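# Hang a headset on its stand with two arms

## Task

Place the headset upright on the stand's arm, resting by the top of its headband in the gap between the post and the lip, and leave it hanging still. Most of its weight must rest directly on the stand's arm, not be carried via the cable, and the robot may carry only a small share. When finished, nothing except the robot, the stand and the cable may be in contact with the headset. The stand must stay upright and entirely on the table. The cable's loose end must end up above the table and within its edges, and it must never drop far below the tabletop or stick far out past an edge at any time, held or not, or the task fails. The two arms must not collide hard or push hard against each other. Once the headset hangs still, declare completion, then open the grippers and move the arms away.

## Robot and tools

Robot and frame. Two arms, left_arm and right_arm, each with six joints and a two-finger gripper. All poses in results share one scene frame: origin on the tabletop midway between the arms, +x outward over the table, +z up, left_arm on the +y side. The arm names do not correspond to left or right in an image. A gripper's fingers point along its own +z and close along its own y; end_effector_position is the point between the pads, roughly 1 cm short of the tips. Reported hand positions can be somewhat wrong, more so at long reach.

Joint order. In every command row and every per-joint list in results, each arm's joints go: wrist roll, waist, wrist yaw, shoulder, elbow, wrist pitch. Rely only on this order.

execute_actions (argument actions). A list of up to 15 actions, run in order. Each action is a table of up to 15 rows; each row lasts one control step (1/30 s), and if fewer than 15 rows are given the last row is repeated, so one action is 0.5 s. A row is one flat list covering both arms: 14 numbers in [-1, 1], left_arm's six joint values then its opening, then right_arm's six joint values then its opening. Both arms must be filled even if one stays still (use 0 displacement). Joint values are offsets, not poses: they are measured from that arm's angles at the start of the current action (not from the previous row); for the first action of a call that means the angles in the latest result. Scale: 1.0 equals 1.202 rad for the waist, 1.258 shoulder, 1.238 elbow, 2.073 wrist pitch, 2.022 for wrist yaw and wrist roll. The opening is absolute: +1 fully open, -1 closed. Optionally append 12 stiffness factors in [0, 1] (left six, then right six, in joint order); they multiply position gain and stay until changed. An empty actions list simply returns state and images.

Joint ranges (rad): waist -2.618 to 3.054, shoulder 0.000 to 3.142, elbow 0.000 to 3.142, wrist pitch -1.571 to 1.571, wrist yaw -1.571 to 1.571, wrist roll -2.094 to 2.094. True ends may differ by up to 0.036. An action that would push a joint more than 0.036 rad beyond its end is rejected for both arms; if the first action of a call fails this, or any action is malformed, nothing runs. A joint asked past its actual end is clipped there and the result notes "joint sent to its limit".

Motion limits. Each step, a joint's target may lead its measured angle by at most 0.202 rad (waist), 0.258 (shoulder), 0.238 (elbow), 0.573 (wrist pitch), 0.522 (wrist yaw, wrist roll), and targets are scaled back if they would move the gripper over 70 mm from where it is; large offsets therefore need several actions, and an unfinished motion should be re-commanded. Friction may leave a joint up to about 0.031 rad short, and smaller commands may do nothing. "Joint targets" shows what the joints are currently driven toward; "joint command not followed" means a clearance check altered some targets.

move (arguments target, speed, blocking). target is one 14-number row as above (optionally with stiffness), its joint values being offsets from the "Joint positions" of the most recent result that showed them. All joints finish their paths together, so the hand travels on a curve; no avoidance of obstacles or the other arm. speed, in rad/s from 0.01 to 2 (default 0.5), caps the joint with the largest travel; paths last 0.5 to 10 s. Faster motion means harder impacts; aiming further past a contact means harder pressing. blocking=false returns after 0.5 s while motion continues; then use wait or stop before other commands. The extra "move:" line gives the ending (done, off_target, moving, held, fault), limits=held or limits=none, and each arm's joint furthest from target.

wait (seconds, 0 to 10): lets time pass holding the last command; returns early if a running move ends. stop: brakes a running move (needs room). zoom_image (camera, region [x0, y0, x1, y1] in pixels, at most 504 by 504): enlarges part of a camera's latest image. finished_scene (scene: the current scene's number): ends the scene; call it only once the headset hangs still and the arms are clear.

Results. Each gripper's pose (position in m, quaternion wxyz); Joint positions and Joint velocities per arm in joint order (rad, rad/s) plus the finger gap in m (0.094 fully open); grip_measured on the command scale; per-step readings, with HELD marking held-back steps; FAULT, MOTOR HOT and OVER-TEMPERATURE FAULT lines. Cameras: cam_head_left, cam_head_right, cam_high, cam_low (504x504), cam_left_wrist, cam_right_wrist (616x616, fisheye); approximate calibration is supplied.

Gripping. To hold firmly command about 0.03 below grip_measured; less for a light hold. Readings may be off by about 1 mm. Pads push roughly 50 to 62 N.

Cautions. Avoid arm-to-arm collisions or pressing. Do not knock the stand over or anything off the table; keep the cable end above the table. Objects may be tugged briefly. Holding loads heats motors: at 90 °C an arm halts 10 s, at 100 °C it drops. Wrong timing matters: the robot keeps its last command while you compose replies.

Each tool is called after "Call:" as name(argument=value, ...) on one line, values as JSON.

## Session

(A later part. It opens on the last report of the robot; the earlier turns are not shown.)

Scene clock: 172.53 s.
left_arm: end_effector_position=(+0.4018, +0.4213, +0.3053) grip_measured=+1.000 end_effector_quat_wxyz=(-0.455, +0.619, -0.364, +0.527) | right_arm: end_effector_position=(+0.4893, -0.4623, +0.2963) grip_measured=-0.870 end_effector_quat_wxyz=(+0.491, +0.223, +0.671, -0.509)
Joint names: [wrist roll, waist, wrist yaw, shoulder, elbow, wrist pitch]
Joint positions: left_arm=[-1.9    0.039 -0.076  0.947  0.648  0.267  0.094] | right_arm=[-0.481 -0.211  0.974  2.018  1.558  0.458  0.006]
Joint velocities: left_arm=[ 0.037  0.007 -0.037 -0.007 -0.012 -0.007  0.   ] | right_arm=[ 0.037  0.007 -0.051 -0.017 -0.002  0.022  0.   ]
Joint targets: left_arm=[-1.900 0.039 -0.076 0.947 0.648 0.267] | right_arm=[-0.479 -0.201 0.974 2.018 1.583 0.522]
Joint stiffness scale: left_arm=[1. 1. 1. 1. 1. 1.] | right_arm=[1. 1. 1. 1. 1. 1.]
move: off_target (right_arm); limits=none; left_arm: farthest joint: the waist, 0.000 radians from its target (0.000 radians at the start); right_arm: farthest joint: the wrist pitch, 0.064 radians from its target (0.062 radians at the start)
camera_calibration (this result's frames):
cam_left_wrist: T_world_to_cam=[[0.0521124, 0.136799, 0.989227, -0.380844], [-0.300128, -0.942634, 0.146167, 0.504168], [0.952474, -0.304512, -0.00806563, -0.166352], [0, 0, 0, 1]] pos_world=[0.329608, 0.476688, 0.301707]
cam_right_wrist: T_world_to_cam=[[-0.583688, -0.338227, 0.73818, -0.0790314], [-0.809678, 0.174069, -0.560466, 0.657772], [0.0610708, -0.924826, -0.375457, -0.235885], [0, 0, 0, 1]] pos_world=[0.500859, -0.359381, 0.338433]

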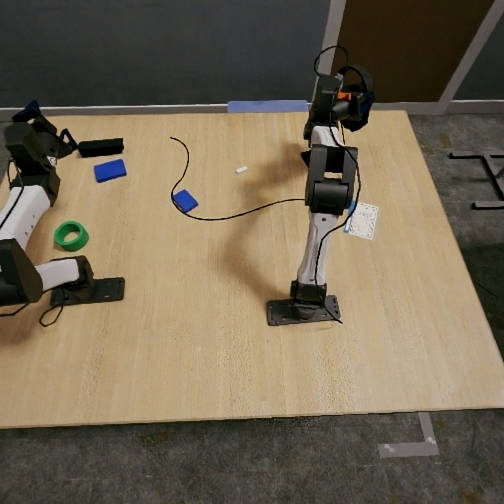

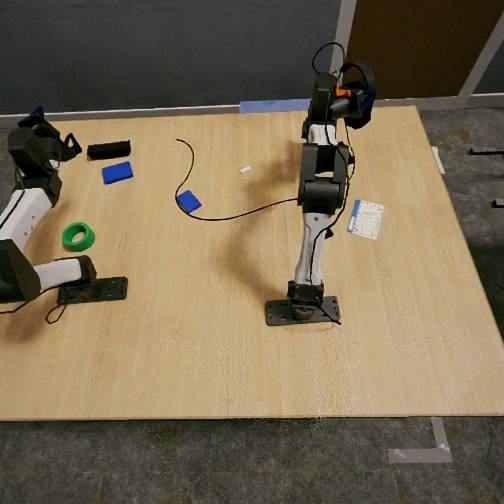

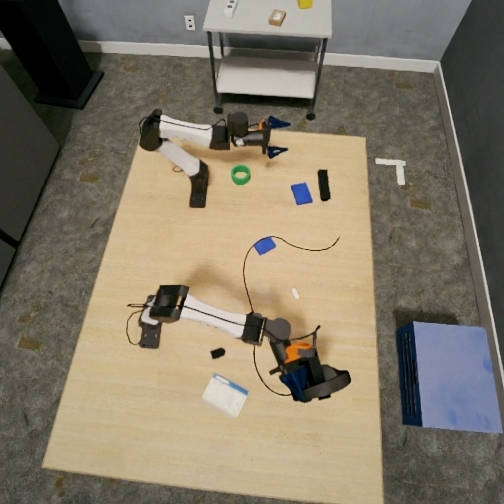

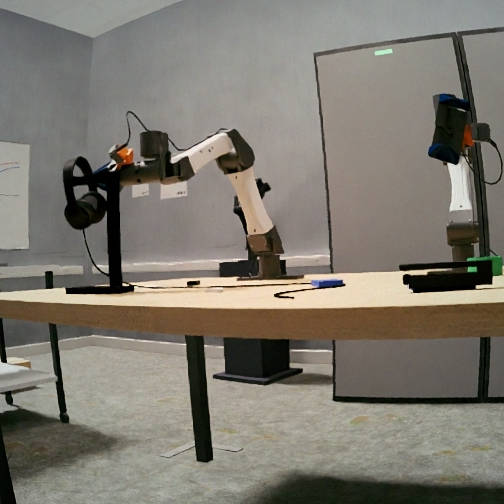

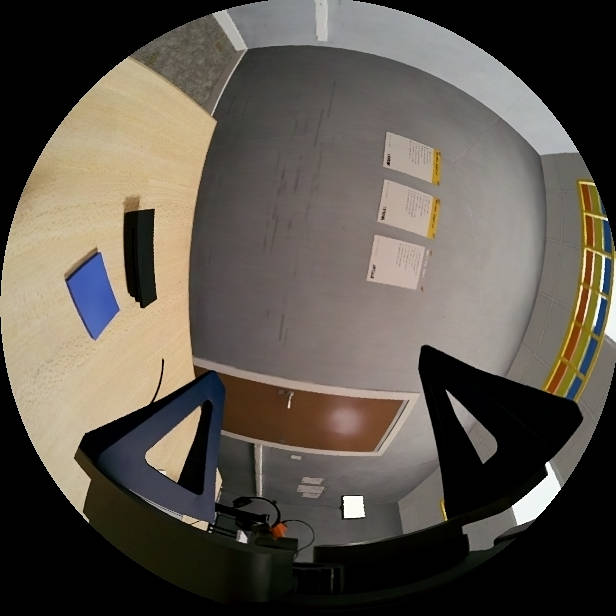

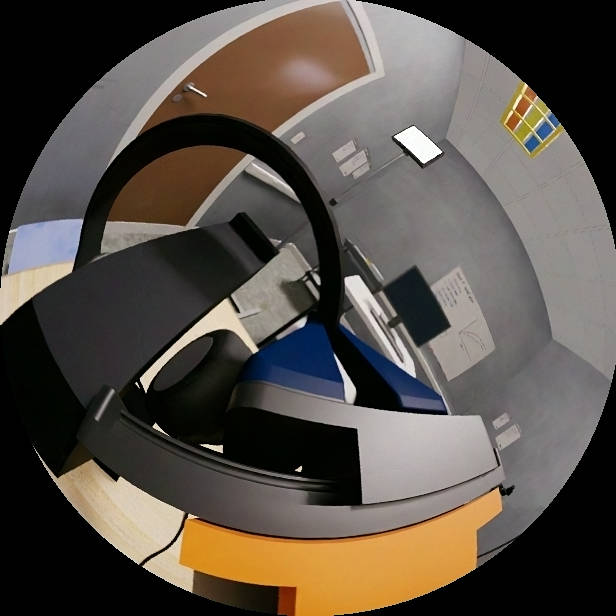

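Call:
move(target=[0,0,0,0,0,0,1,0,0.03,0,-0.118,-0.148,0.058,-0.92], speed=0.15)

Call:
zoom_image(camera="cam_low", region=[30,120,190,300])

Call:
zoom_image(camera="cam_high", region=[240,310,370,430])

Scene clock: 187.07 s.
left_arm: end_effector_position=(+0.4018, +0.4213, +0.3053) grip_measured=+1.000 end_effector_quat_wxyz=(-0.455, +0.619, -0.364, +0.527) | right_arm: end_effector_position=(+0.4617, -0.4481, +0.2931) grip_measured=-0.870 end_effector_quat_wxyz=(+0.493, +0.215, +0.675, -0.506)
Joint names: [wrist roll, waist, wrist yaw, shoulder, elbow, wrist pitch]
Joint positions: left_arm=[-1.9    0.039 -0.076  0.947  0.648  0.267  0.094] | right_arm=[-0.486 -0.192  0.976  1.903  1.385  0.513  0.006]
Joint velocities: left_arm=[ 0.051  0.012 -0.051 -0.002 -0.007 -0.095  0.   ] | right_arm=[-0.022 -0.012 -0.037 -0.012 -0.017 -0.051  0.   ]
Joint targets: left_arm=[-1.900 0.039 -0.076 0.947 0.648 0.267] | right_arm=[-0.481 -0.175 0.974 1.869 1.375 0.578]
Joint stiffness scale: left_arm=[1. 1. 1. 1. 1. 1.] | right_arm=[1. 1. 1. 1. 1. 1.]
move: off_target (right_arm); limits=none; left_arm: farthest joint: the waist, 0.000 radians from its target (0.000 radians at the start); right_arm: farthest joint: the wrist pitch, 0.065 radians from its target (0.120 radians at the start)
camera_calibration (this result's frames):
cam_left_wrist: T_world_to_cam=[[0.0521124, 0.136799, 0.989227, -0.380844], [-0.300128, -0.942634, 0.146167, 0.504168], [0.952474, -0.304512, -0.00806563, -0.166352], [0, 0, 0, 1]] pos_world=[0.329608, 0.476688, 0.301707]
cam_right_wrist: T_world_to_cam=[[-0.572774, -0.347105, 0.742595, -0.0982476], [-0.81633, 0.159312, -0.555181, 0.626061], [0.0744013, -0.924196, -0.374602, -0.228411], [0, 0, 0, 1]] pos_world=[0.471793, -0.344938, 0.334972]

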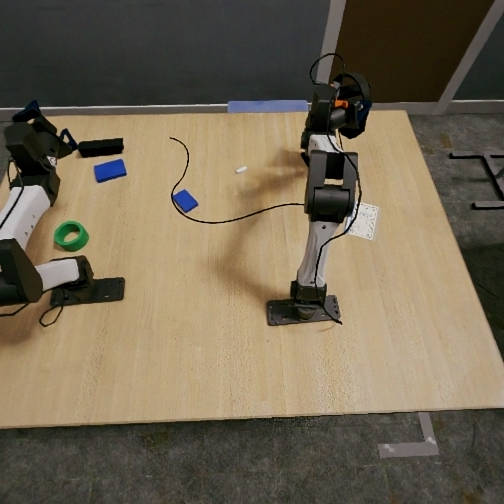

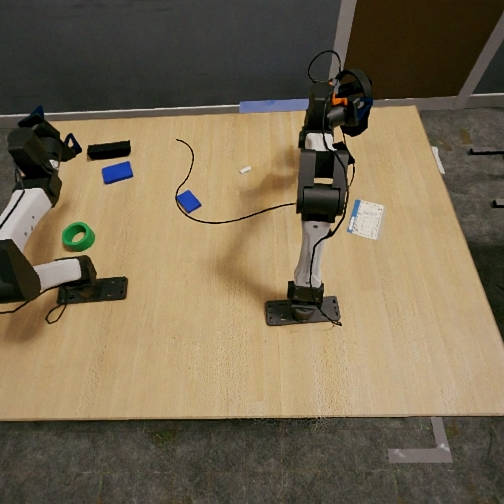

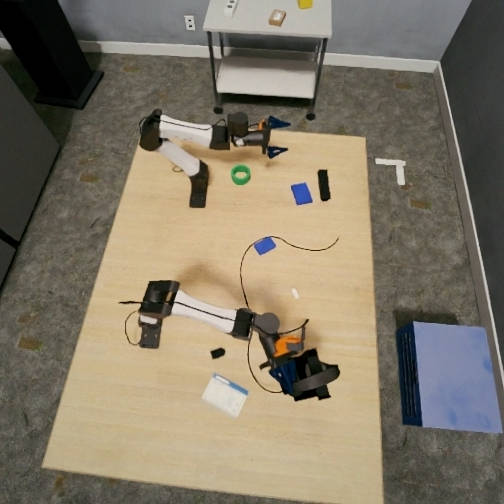

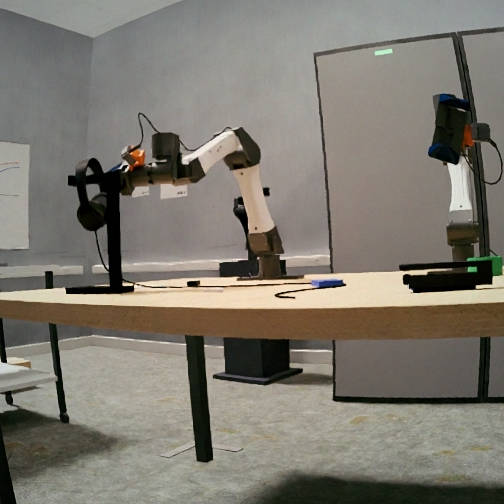

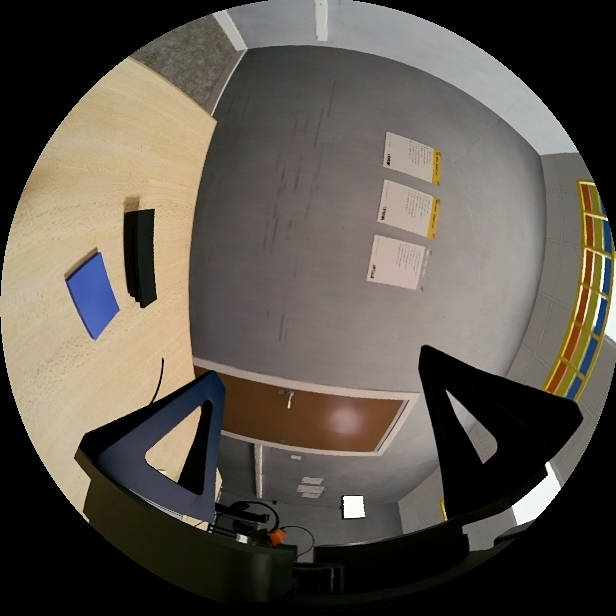

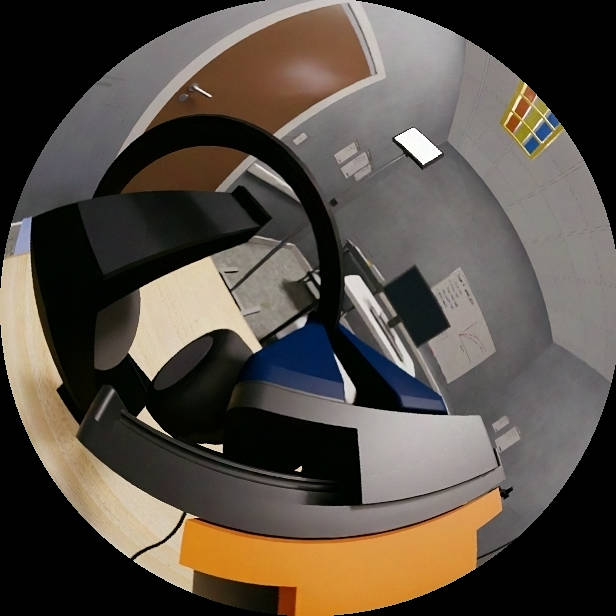

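Region (30, 120, 190, 300) of cam_low's 504x504 image, scaled by 2.800, with more detail than that image has.

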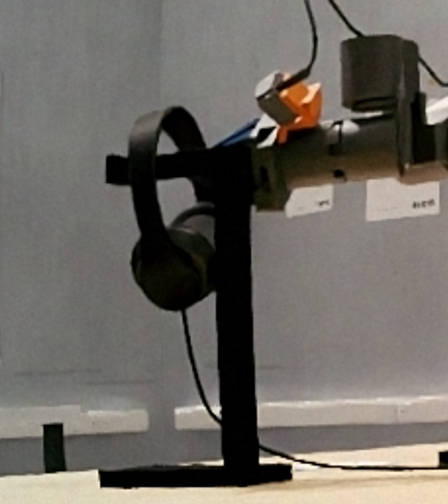

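Region (240, 310, 370, 430) of cam_high's 504x504 image, scaled by 3.877, with more detail than that image has; it fills the top 465 rows of this view, and the rest is white.

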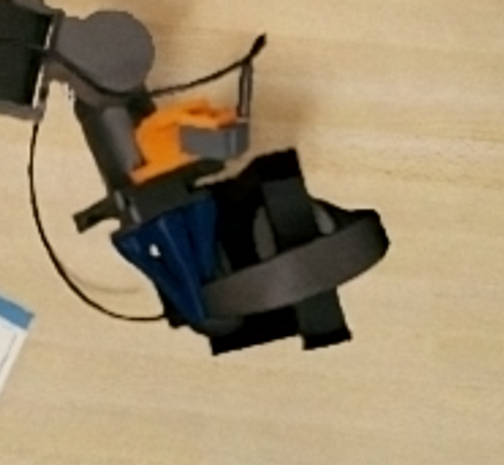

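Call:
move(target=[0,0,0,0,0,0,1,0,0.01,0,0.03,-0.065,0.083,-0.92], speed=0.12)

Call:
zoom_image(camera="cam_low", region=[30,120,190,300])

Scene clock: 196.80 s.
left_arm: end_effector_position=(+0.4018, +0.4213, +0.3053) grip_measured=+1.000 end_effector_quat_wxyz=(-0.455, +0.619, -0.364, +0.527) | right_arm: end_effector_position=(+0.4619, -0.4486, +0.2637) grip_measured=-0.870 end_effector_quat_wxyz=(+0.492, +0.216, +0.674, -0.507)
Joint names: [wrist roll, waist, wrist yaw, shoulder, elbow, wrist pitch]
Joint positions: left_arm=[-1.9    0.039 -0.076  0.947  0.648  0.267  0.094] | right_arm=[-0.487 -0.192  0.981  1.942  1.315  0.624  0.006]
Joint velocities: left_arm=[ 0.051  0.002 -0.022  0.002 -0.012  0.037  0.   ] | right_arm=[-0.051  0.007  0.007 -0.007  0.002 -0.051 -0.002]
Joint targets: left_arm=[-1.900 0.039 -0.076 0.947 0.648 0.267] | right_arm=[-0.485 -0.180 0.976 1.941 1.304 0.685]
Joint stiffness scale: left_arm=[1. 1. 1. 1. 1. 1.] | right_arm=[1. 1. 1. 1. 1. 1.]
move: off_target (right_arm); limits=none; left_arm: farthest joint: the waist, 0.000 radians from its target (0.000 radians at the start); right_arm: farthest joint: the wrist pitch, 0.061 radians from its target (0.171 radians at the start)
camera_calibration (this result's frames):
cam_left_wrist: T_world_to_cam=[[0.0521124, 0.136799, 0.989227, -0.380844], [-0.300128, -0.942634, 0.146167, 0.504168], [0.952474, -0.304512, -0.00806563, -0.166352], [0, 0, 0, 1]] pos_world=[0.329608, 0.476688, 0.301707]
cam_right_wrist: T_world_to_cam=[[-0.573795, -0.343947, 0.743276, -0.0747315], [-0.815975, 0.16217, -0.554874, 0.611004], [0.0703104, -0.924879, -0.373704, -0.238498], [0, 0, 0, 1]] pos_world=[0.472453, -0.345372, 0.305449]

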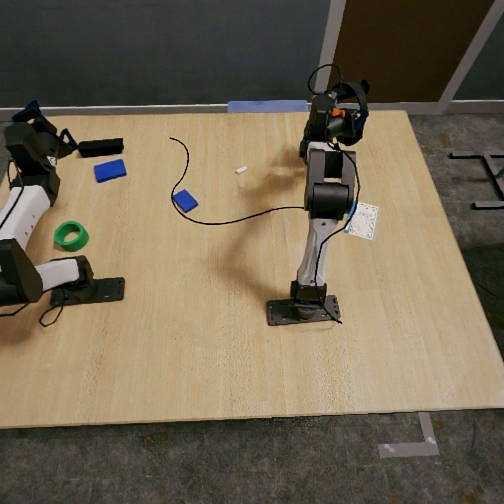

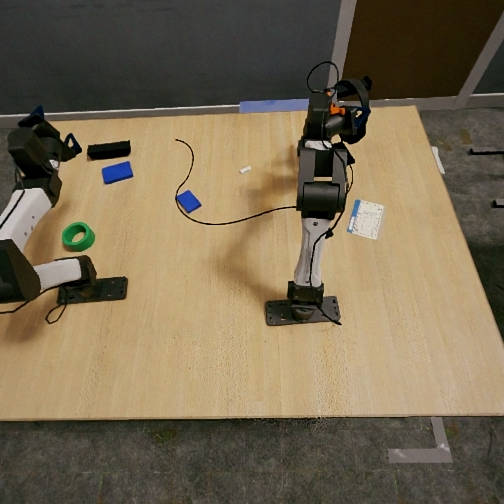

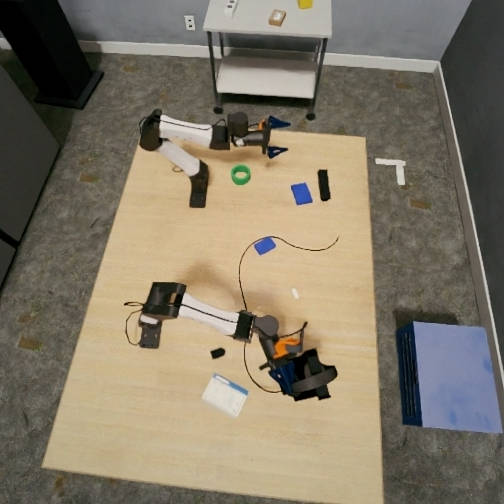

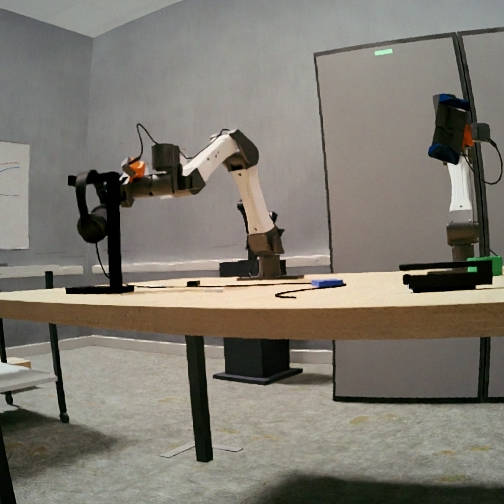

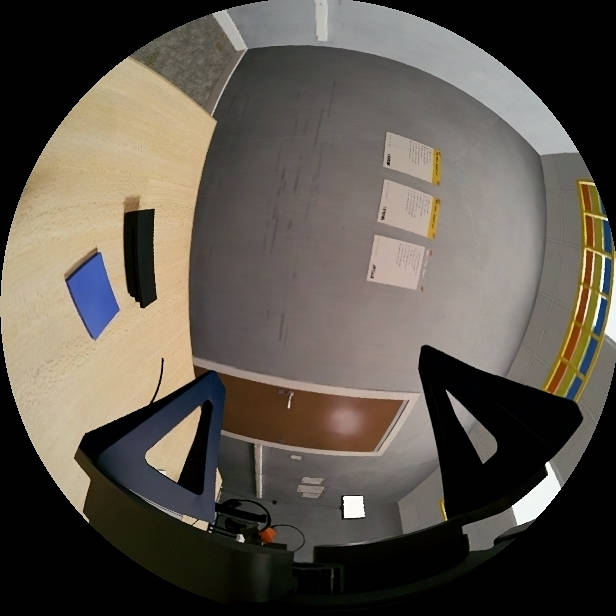

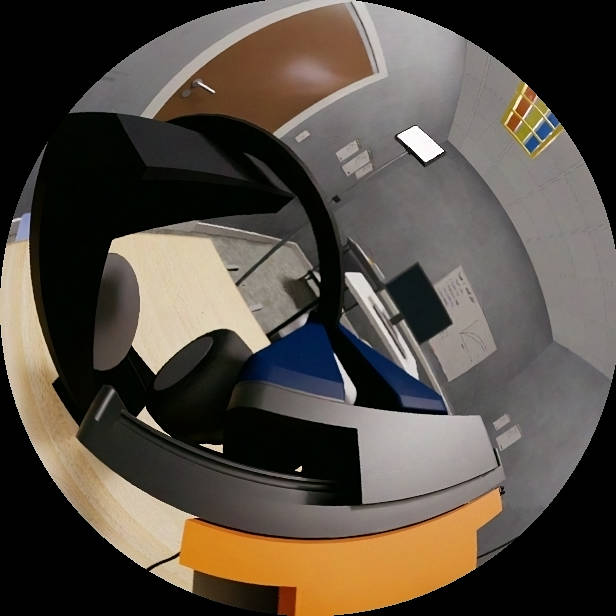

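Region (30, 120, 190, 300) of cam_low's 504x504 image, scaled by 2.800, with more detail than that image has.

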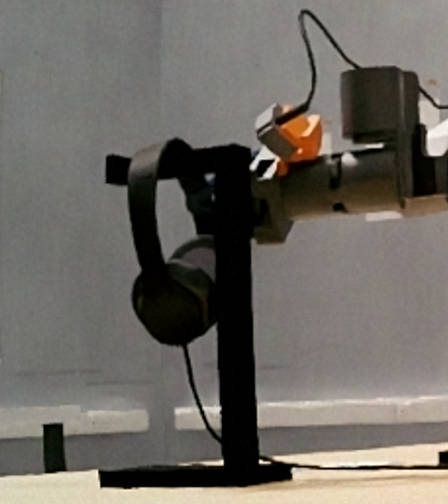

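Call:
move(target=[0,0,0,0,0,0,1,0,0,0,0.012,-0.02,0.03,-0.92], speed=0.1)

Call:
move(target=[0,0,0,0,0,0,1,0,0,0,0,0,0.01,-0.45])

Scene clock: 205.73 s.
left_arm: end_effector_position=(+0.4018, +0.4213, +0.3053) grip_measured=+1.000 end_effector_quat_wxyz=(-0.455, +0.619, -0.364, +0.527) | right_arm: end_effector_position=(+0.4635, -0.4488, +0.2611) grip_measured=-0.870 end_effector_quat_wxyz=(+0.494, +0.218, +0.672, -0.507)
Joint names: [wrist roll, waist, wrist yaw, shoulder, elbow, wrist pitch]
Joint positions: left_arm=[-1.9    0.039 -0.076  0.947  0.648  0.267  0.094] | right_arm=[-0.488 -0.192  0.981  1.954  1.315  0.642  0.006]
Joint velocities: left_arm=[ 0.037 -0.007 -0.007 -0.012  0.007 -0.081  0.   ] | right_arm=[-0.022  0.002 -0.037 -0.002  0.002  0.022 -0.001]
Joint targets: left_arm=[-1.900 0.039 -0.076 0.947 0.648 0.267] | right_arm=[-0.488 -0.192 0.981 1.957 1.291 0.686]
Joint stiffness scale: left_arm=[1. 1. 1. 1. 1. 1.] | right_arm=[1. 1. 1. 1. 1. 1.]
move: off_target (right_arm); limits=none; left_arm: farthest joint: the waist, 0.000 radians from its target (0.000 radians at the start); right_arm: farthest joint: the wrist pitch, 0.044 radians from its target (0.062 radians at the start)
camera_calibration (this result's frames):
cam_left_wrist: T_world_to_cam=[[0.0521124, 0.136799, 0.989227, -0.380844], [-0.300128, -0.942634, 0.146167, 0.504168], [0.952474, -0.304512, -0.00806563, -0.166352], [0, 0, 0, 1]] pos_world=[0.329608, 0.476688, 0.301707]
cam_right_wrist: T_world_to_cam=[[-0.579001, -0.3429, 0.739715, -0.0681735], [-0.812096, 0.161858, -0.560626, 0.610524], [0.0725099, -0.925323, -0.372183, -0.241415], [0, 0, 0, 1]] pos_world=[0.473837, -0.345581, 0.302854]

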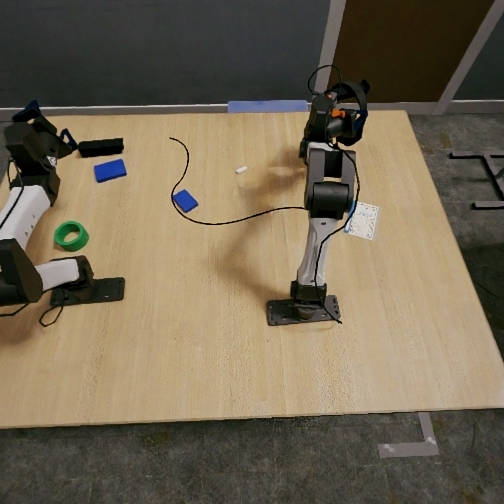

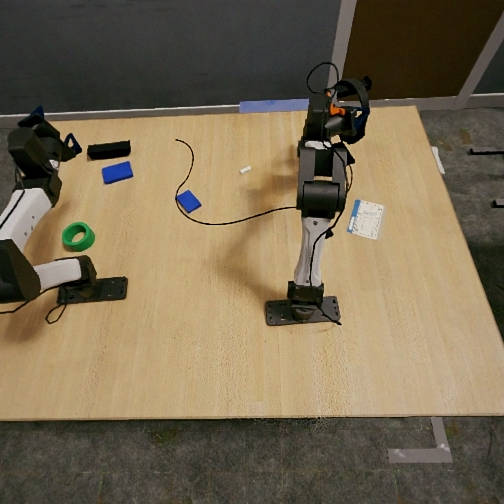

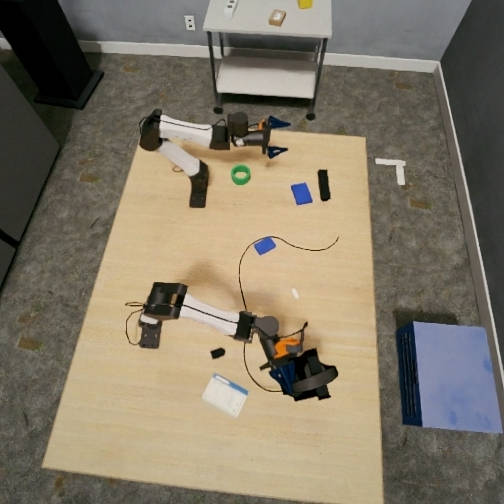

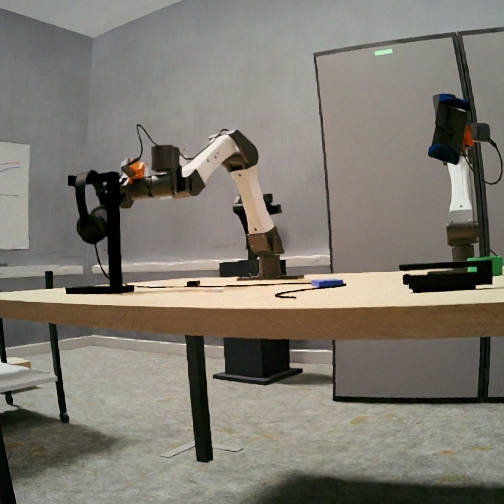

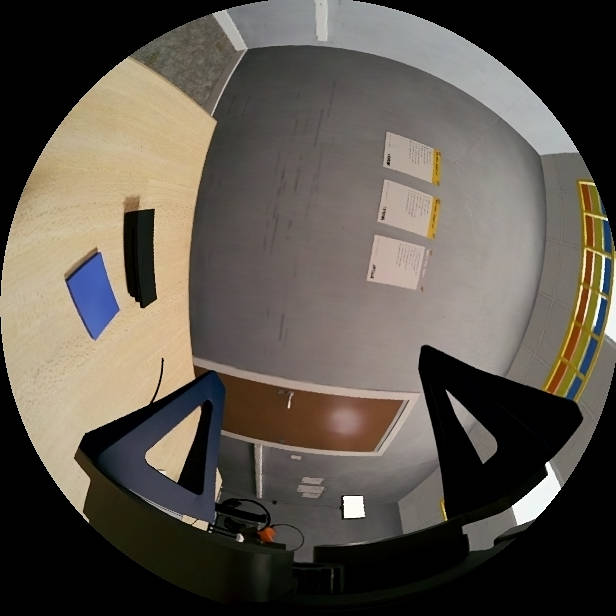

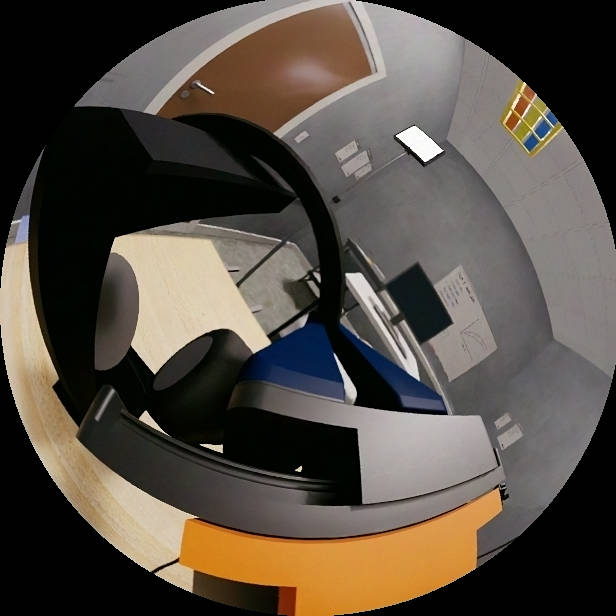

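Scene clock: 206.43 s.
left_arm: end_effector_position=(+0.4018, +0.4213, +0.3053) grip_measured=+1.000 end_effector_quat_wxyz=(-0.455, +0.619, -0.364, +0.527) | right_arm: end_effector_position=(+0.4640, -0.4485, +0.2609) grip_measured=-0.452 end_effector_quat_wxyz=(+0.494, +0.216, +0.673, -0.506)
Joint names: [wrist roll, waist, wrist yaw, shoulder, elbow, wrist pitch]
Joint positions: left_arm=[-1.9    0.039 -0.076  0.947  0.648  0.267  0.094] | right_arm=[-0.488 -0.192  0.977  1.954  1.315  0.641  0.026]
Joint velocities: left_arm=[-0.037  0.017 -0.066 -0.002 -0.012  0.037  0.   ] | right_arm=[-0.022 -0.012  0.022 -0.007 -0.002  0.022 -0.001]
Joint targets: left_arm=[-1.900 0.039 -0.076 0.947 0.648 0.267] | right_arm=[-0.488 -0.192 0.981 1.954 1.315 0.663]
Joint stiffness scale: left_arm=[1. 1. 1. 1. 1. 1.] | right_arm=[1. 1. 1. 1. 1. 1.]
move: off_target (right_arm); limits=none; left_arm: farthest joint: the waist, 0.000 radians from its target (0.000 radians at the start); right_arm: farthest joint: the wrist pitch, 0.022 radians from its target (0.020 radians at the start)
camera_calibration (this result's frames):
cam_left_wrist: T_world_to_cam=[[0.0521124, 0.136799, 0.989227, -0.380844], [-0.300128, -0.942634, 0.146167, 0.504168], [0.952474, -0.304512, -0.00806563, -0.166352], [0, 0, 0, 1]] pos_world=[0.329608, 0.476688, 0.301707]
cam_right_wrist: T_world_to_cam=[[-0.576699, -0.345024, 0.740525, -0.0698185], [-0.813495, 0.159173, -0.559365, 0.609883], [0.0751225, -0.924999, -0.37247, -0.242299], [0, 0, 0, 1]] pos_world=[0.474075, -0.345292, 0.302601]

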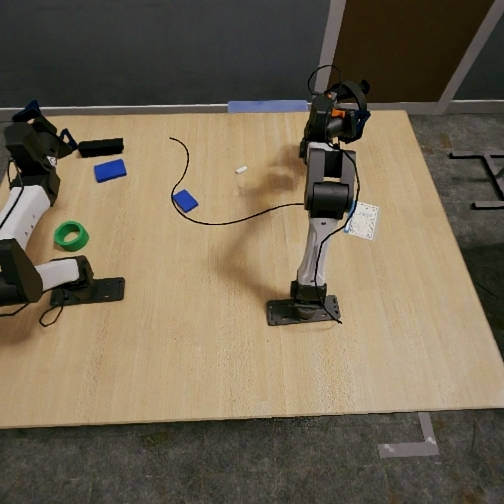

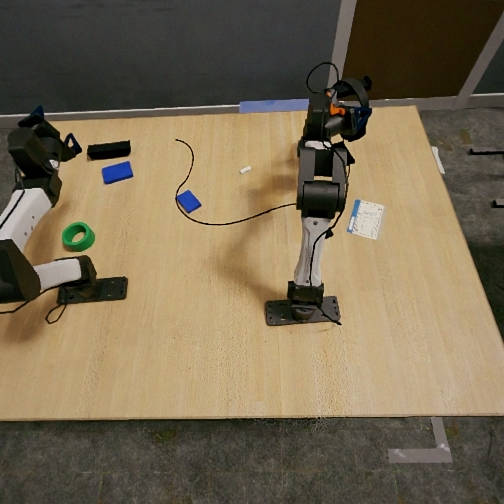

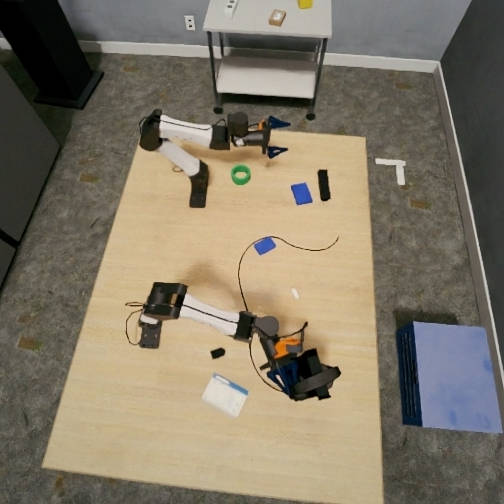

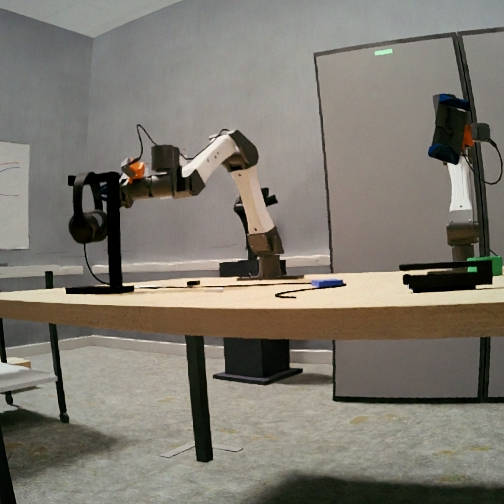

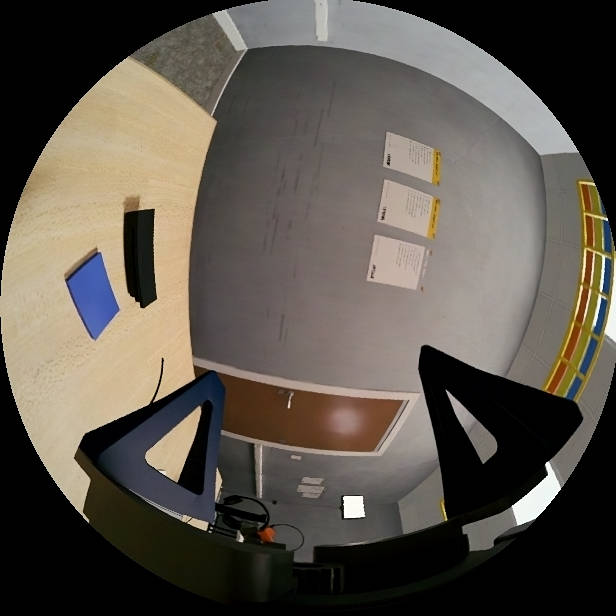

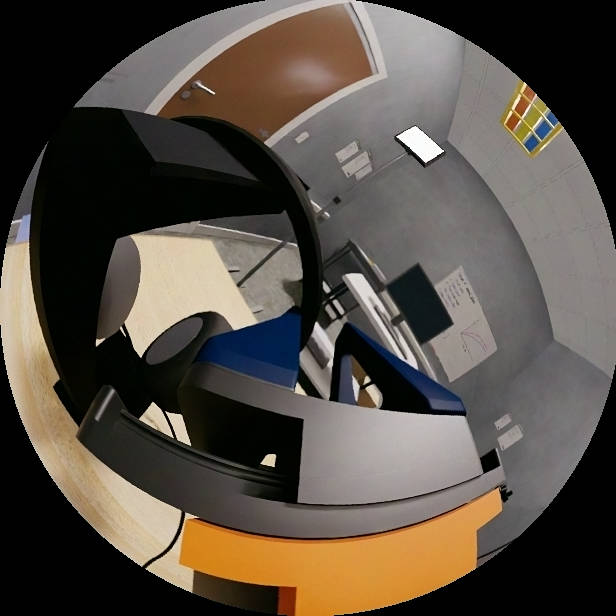

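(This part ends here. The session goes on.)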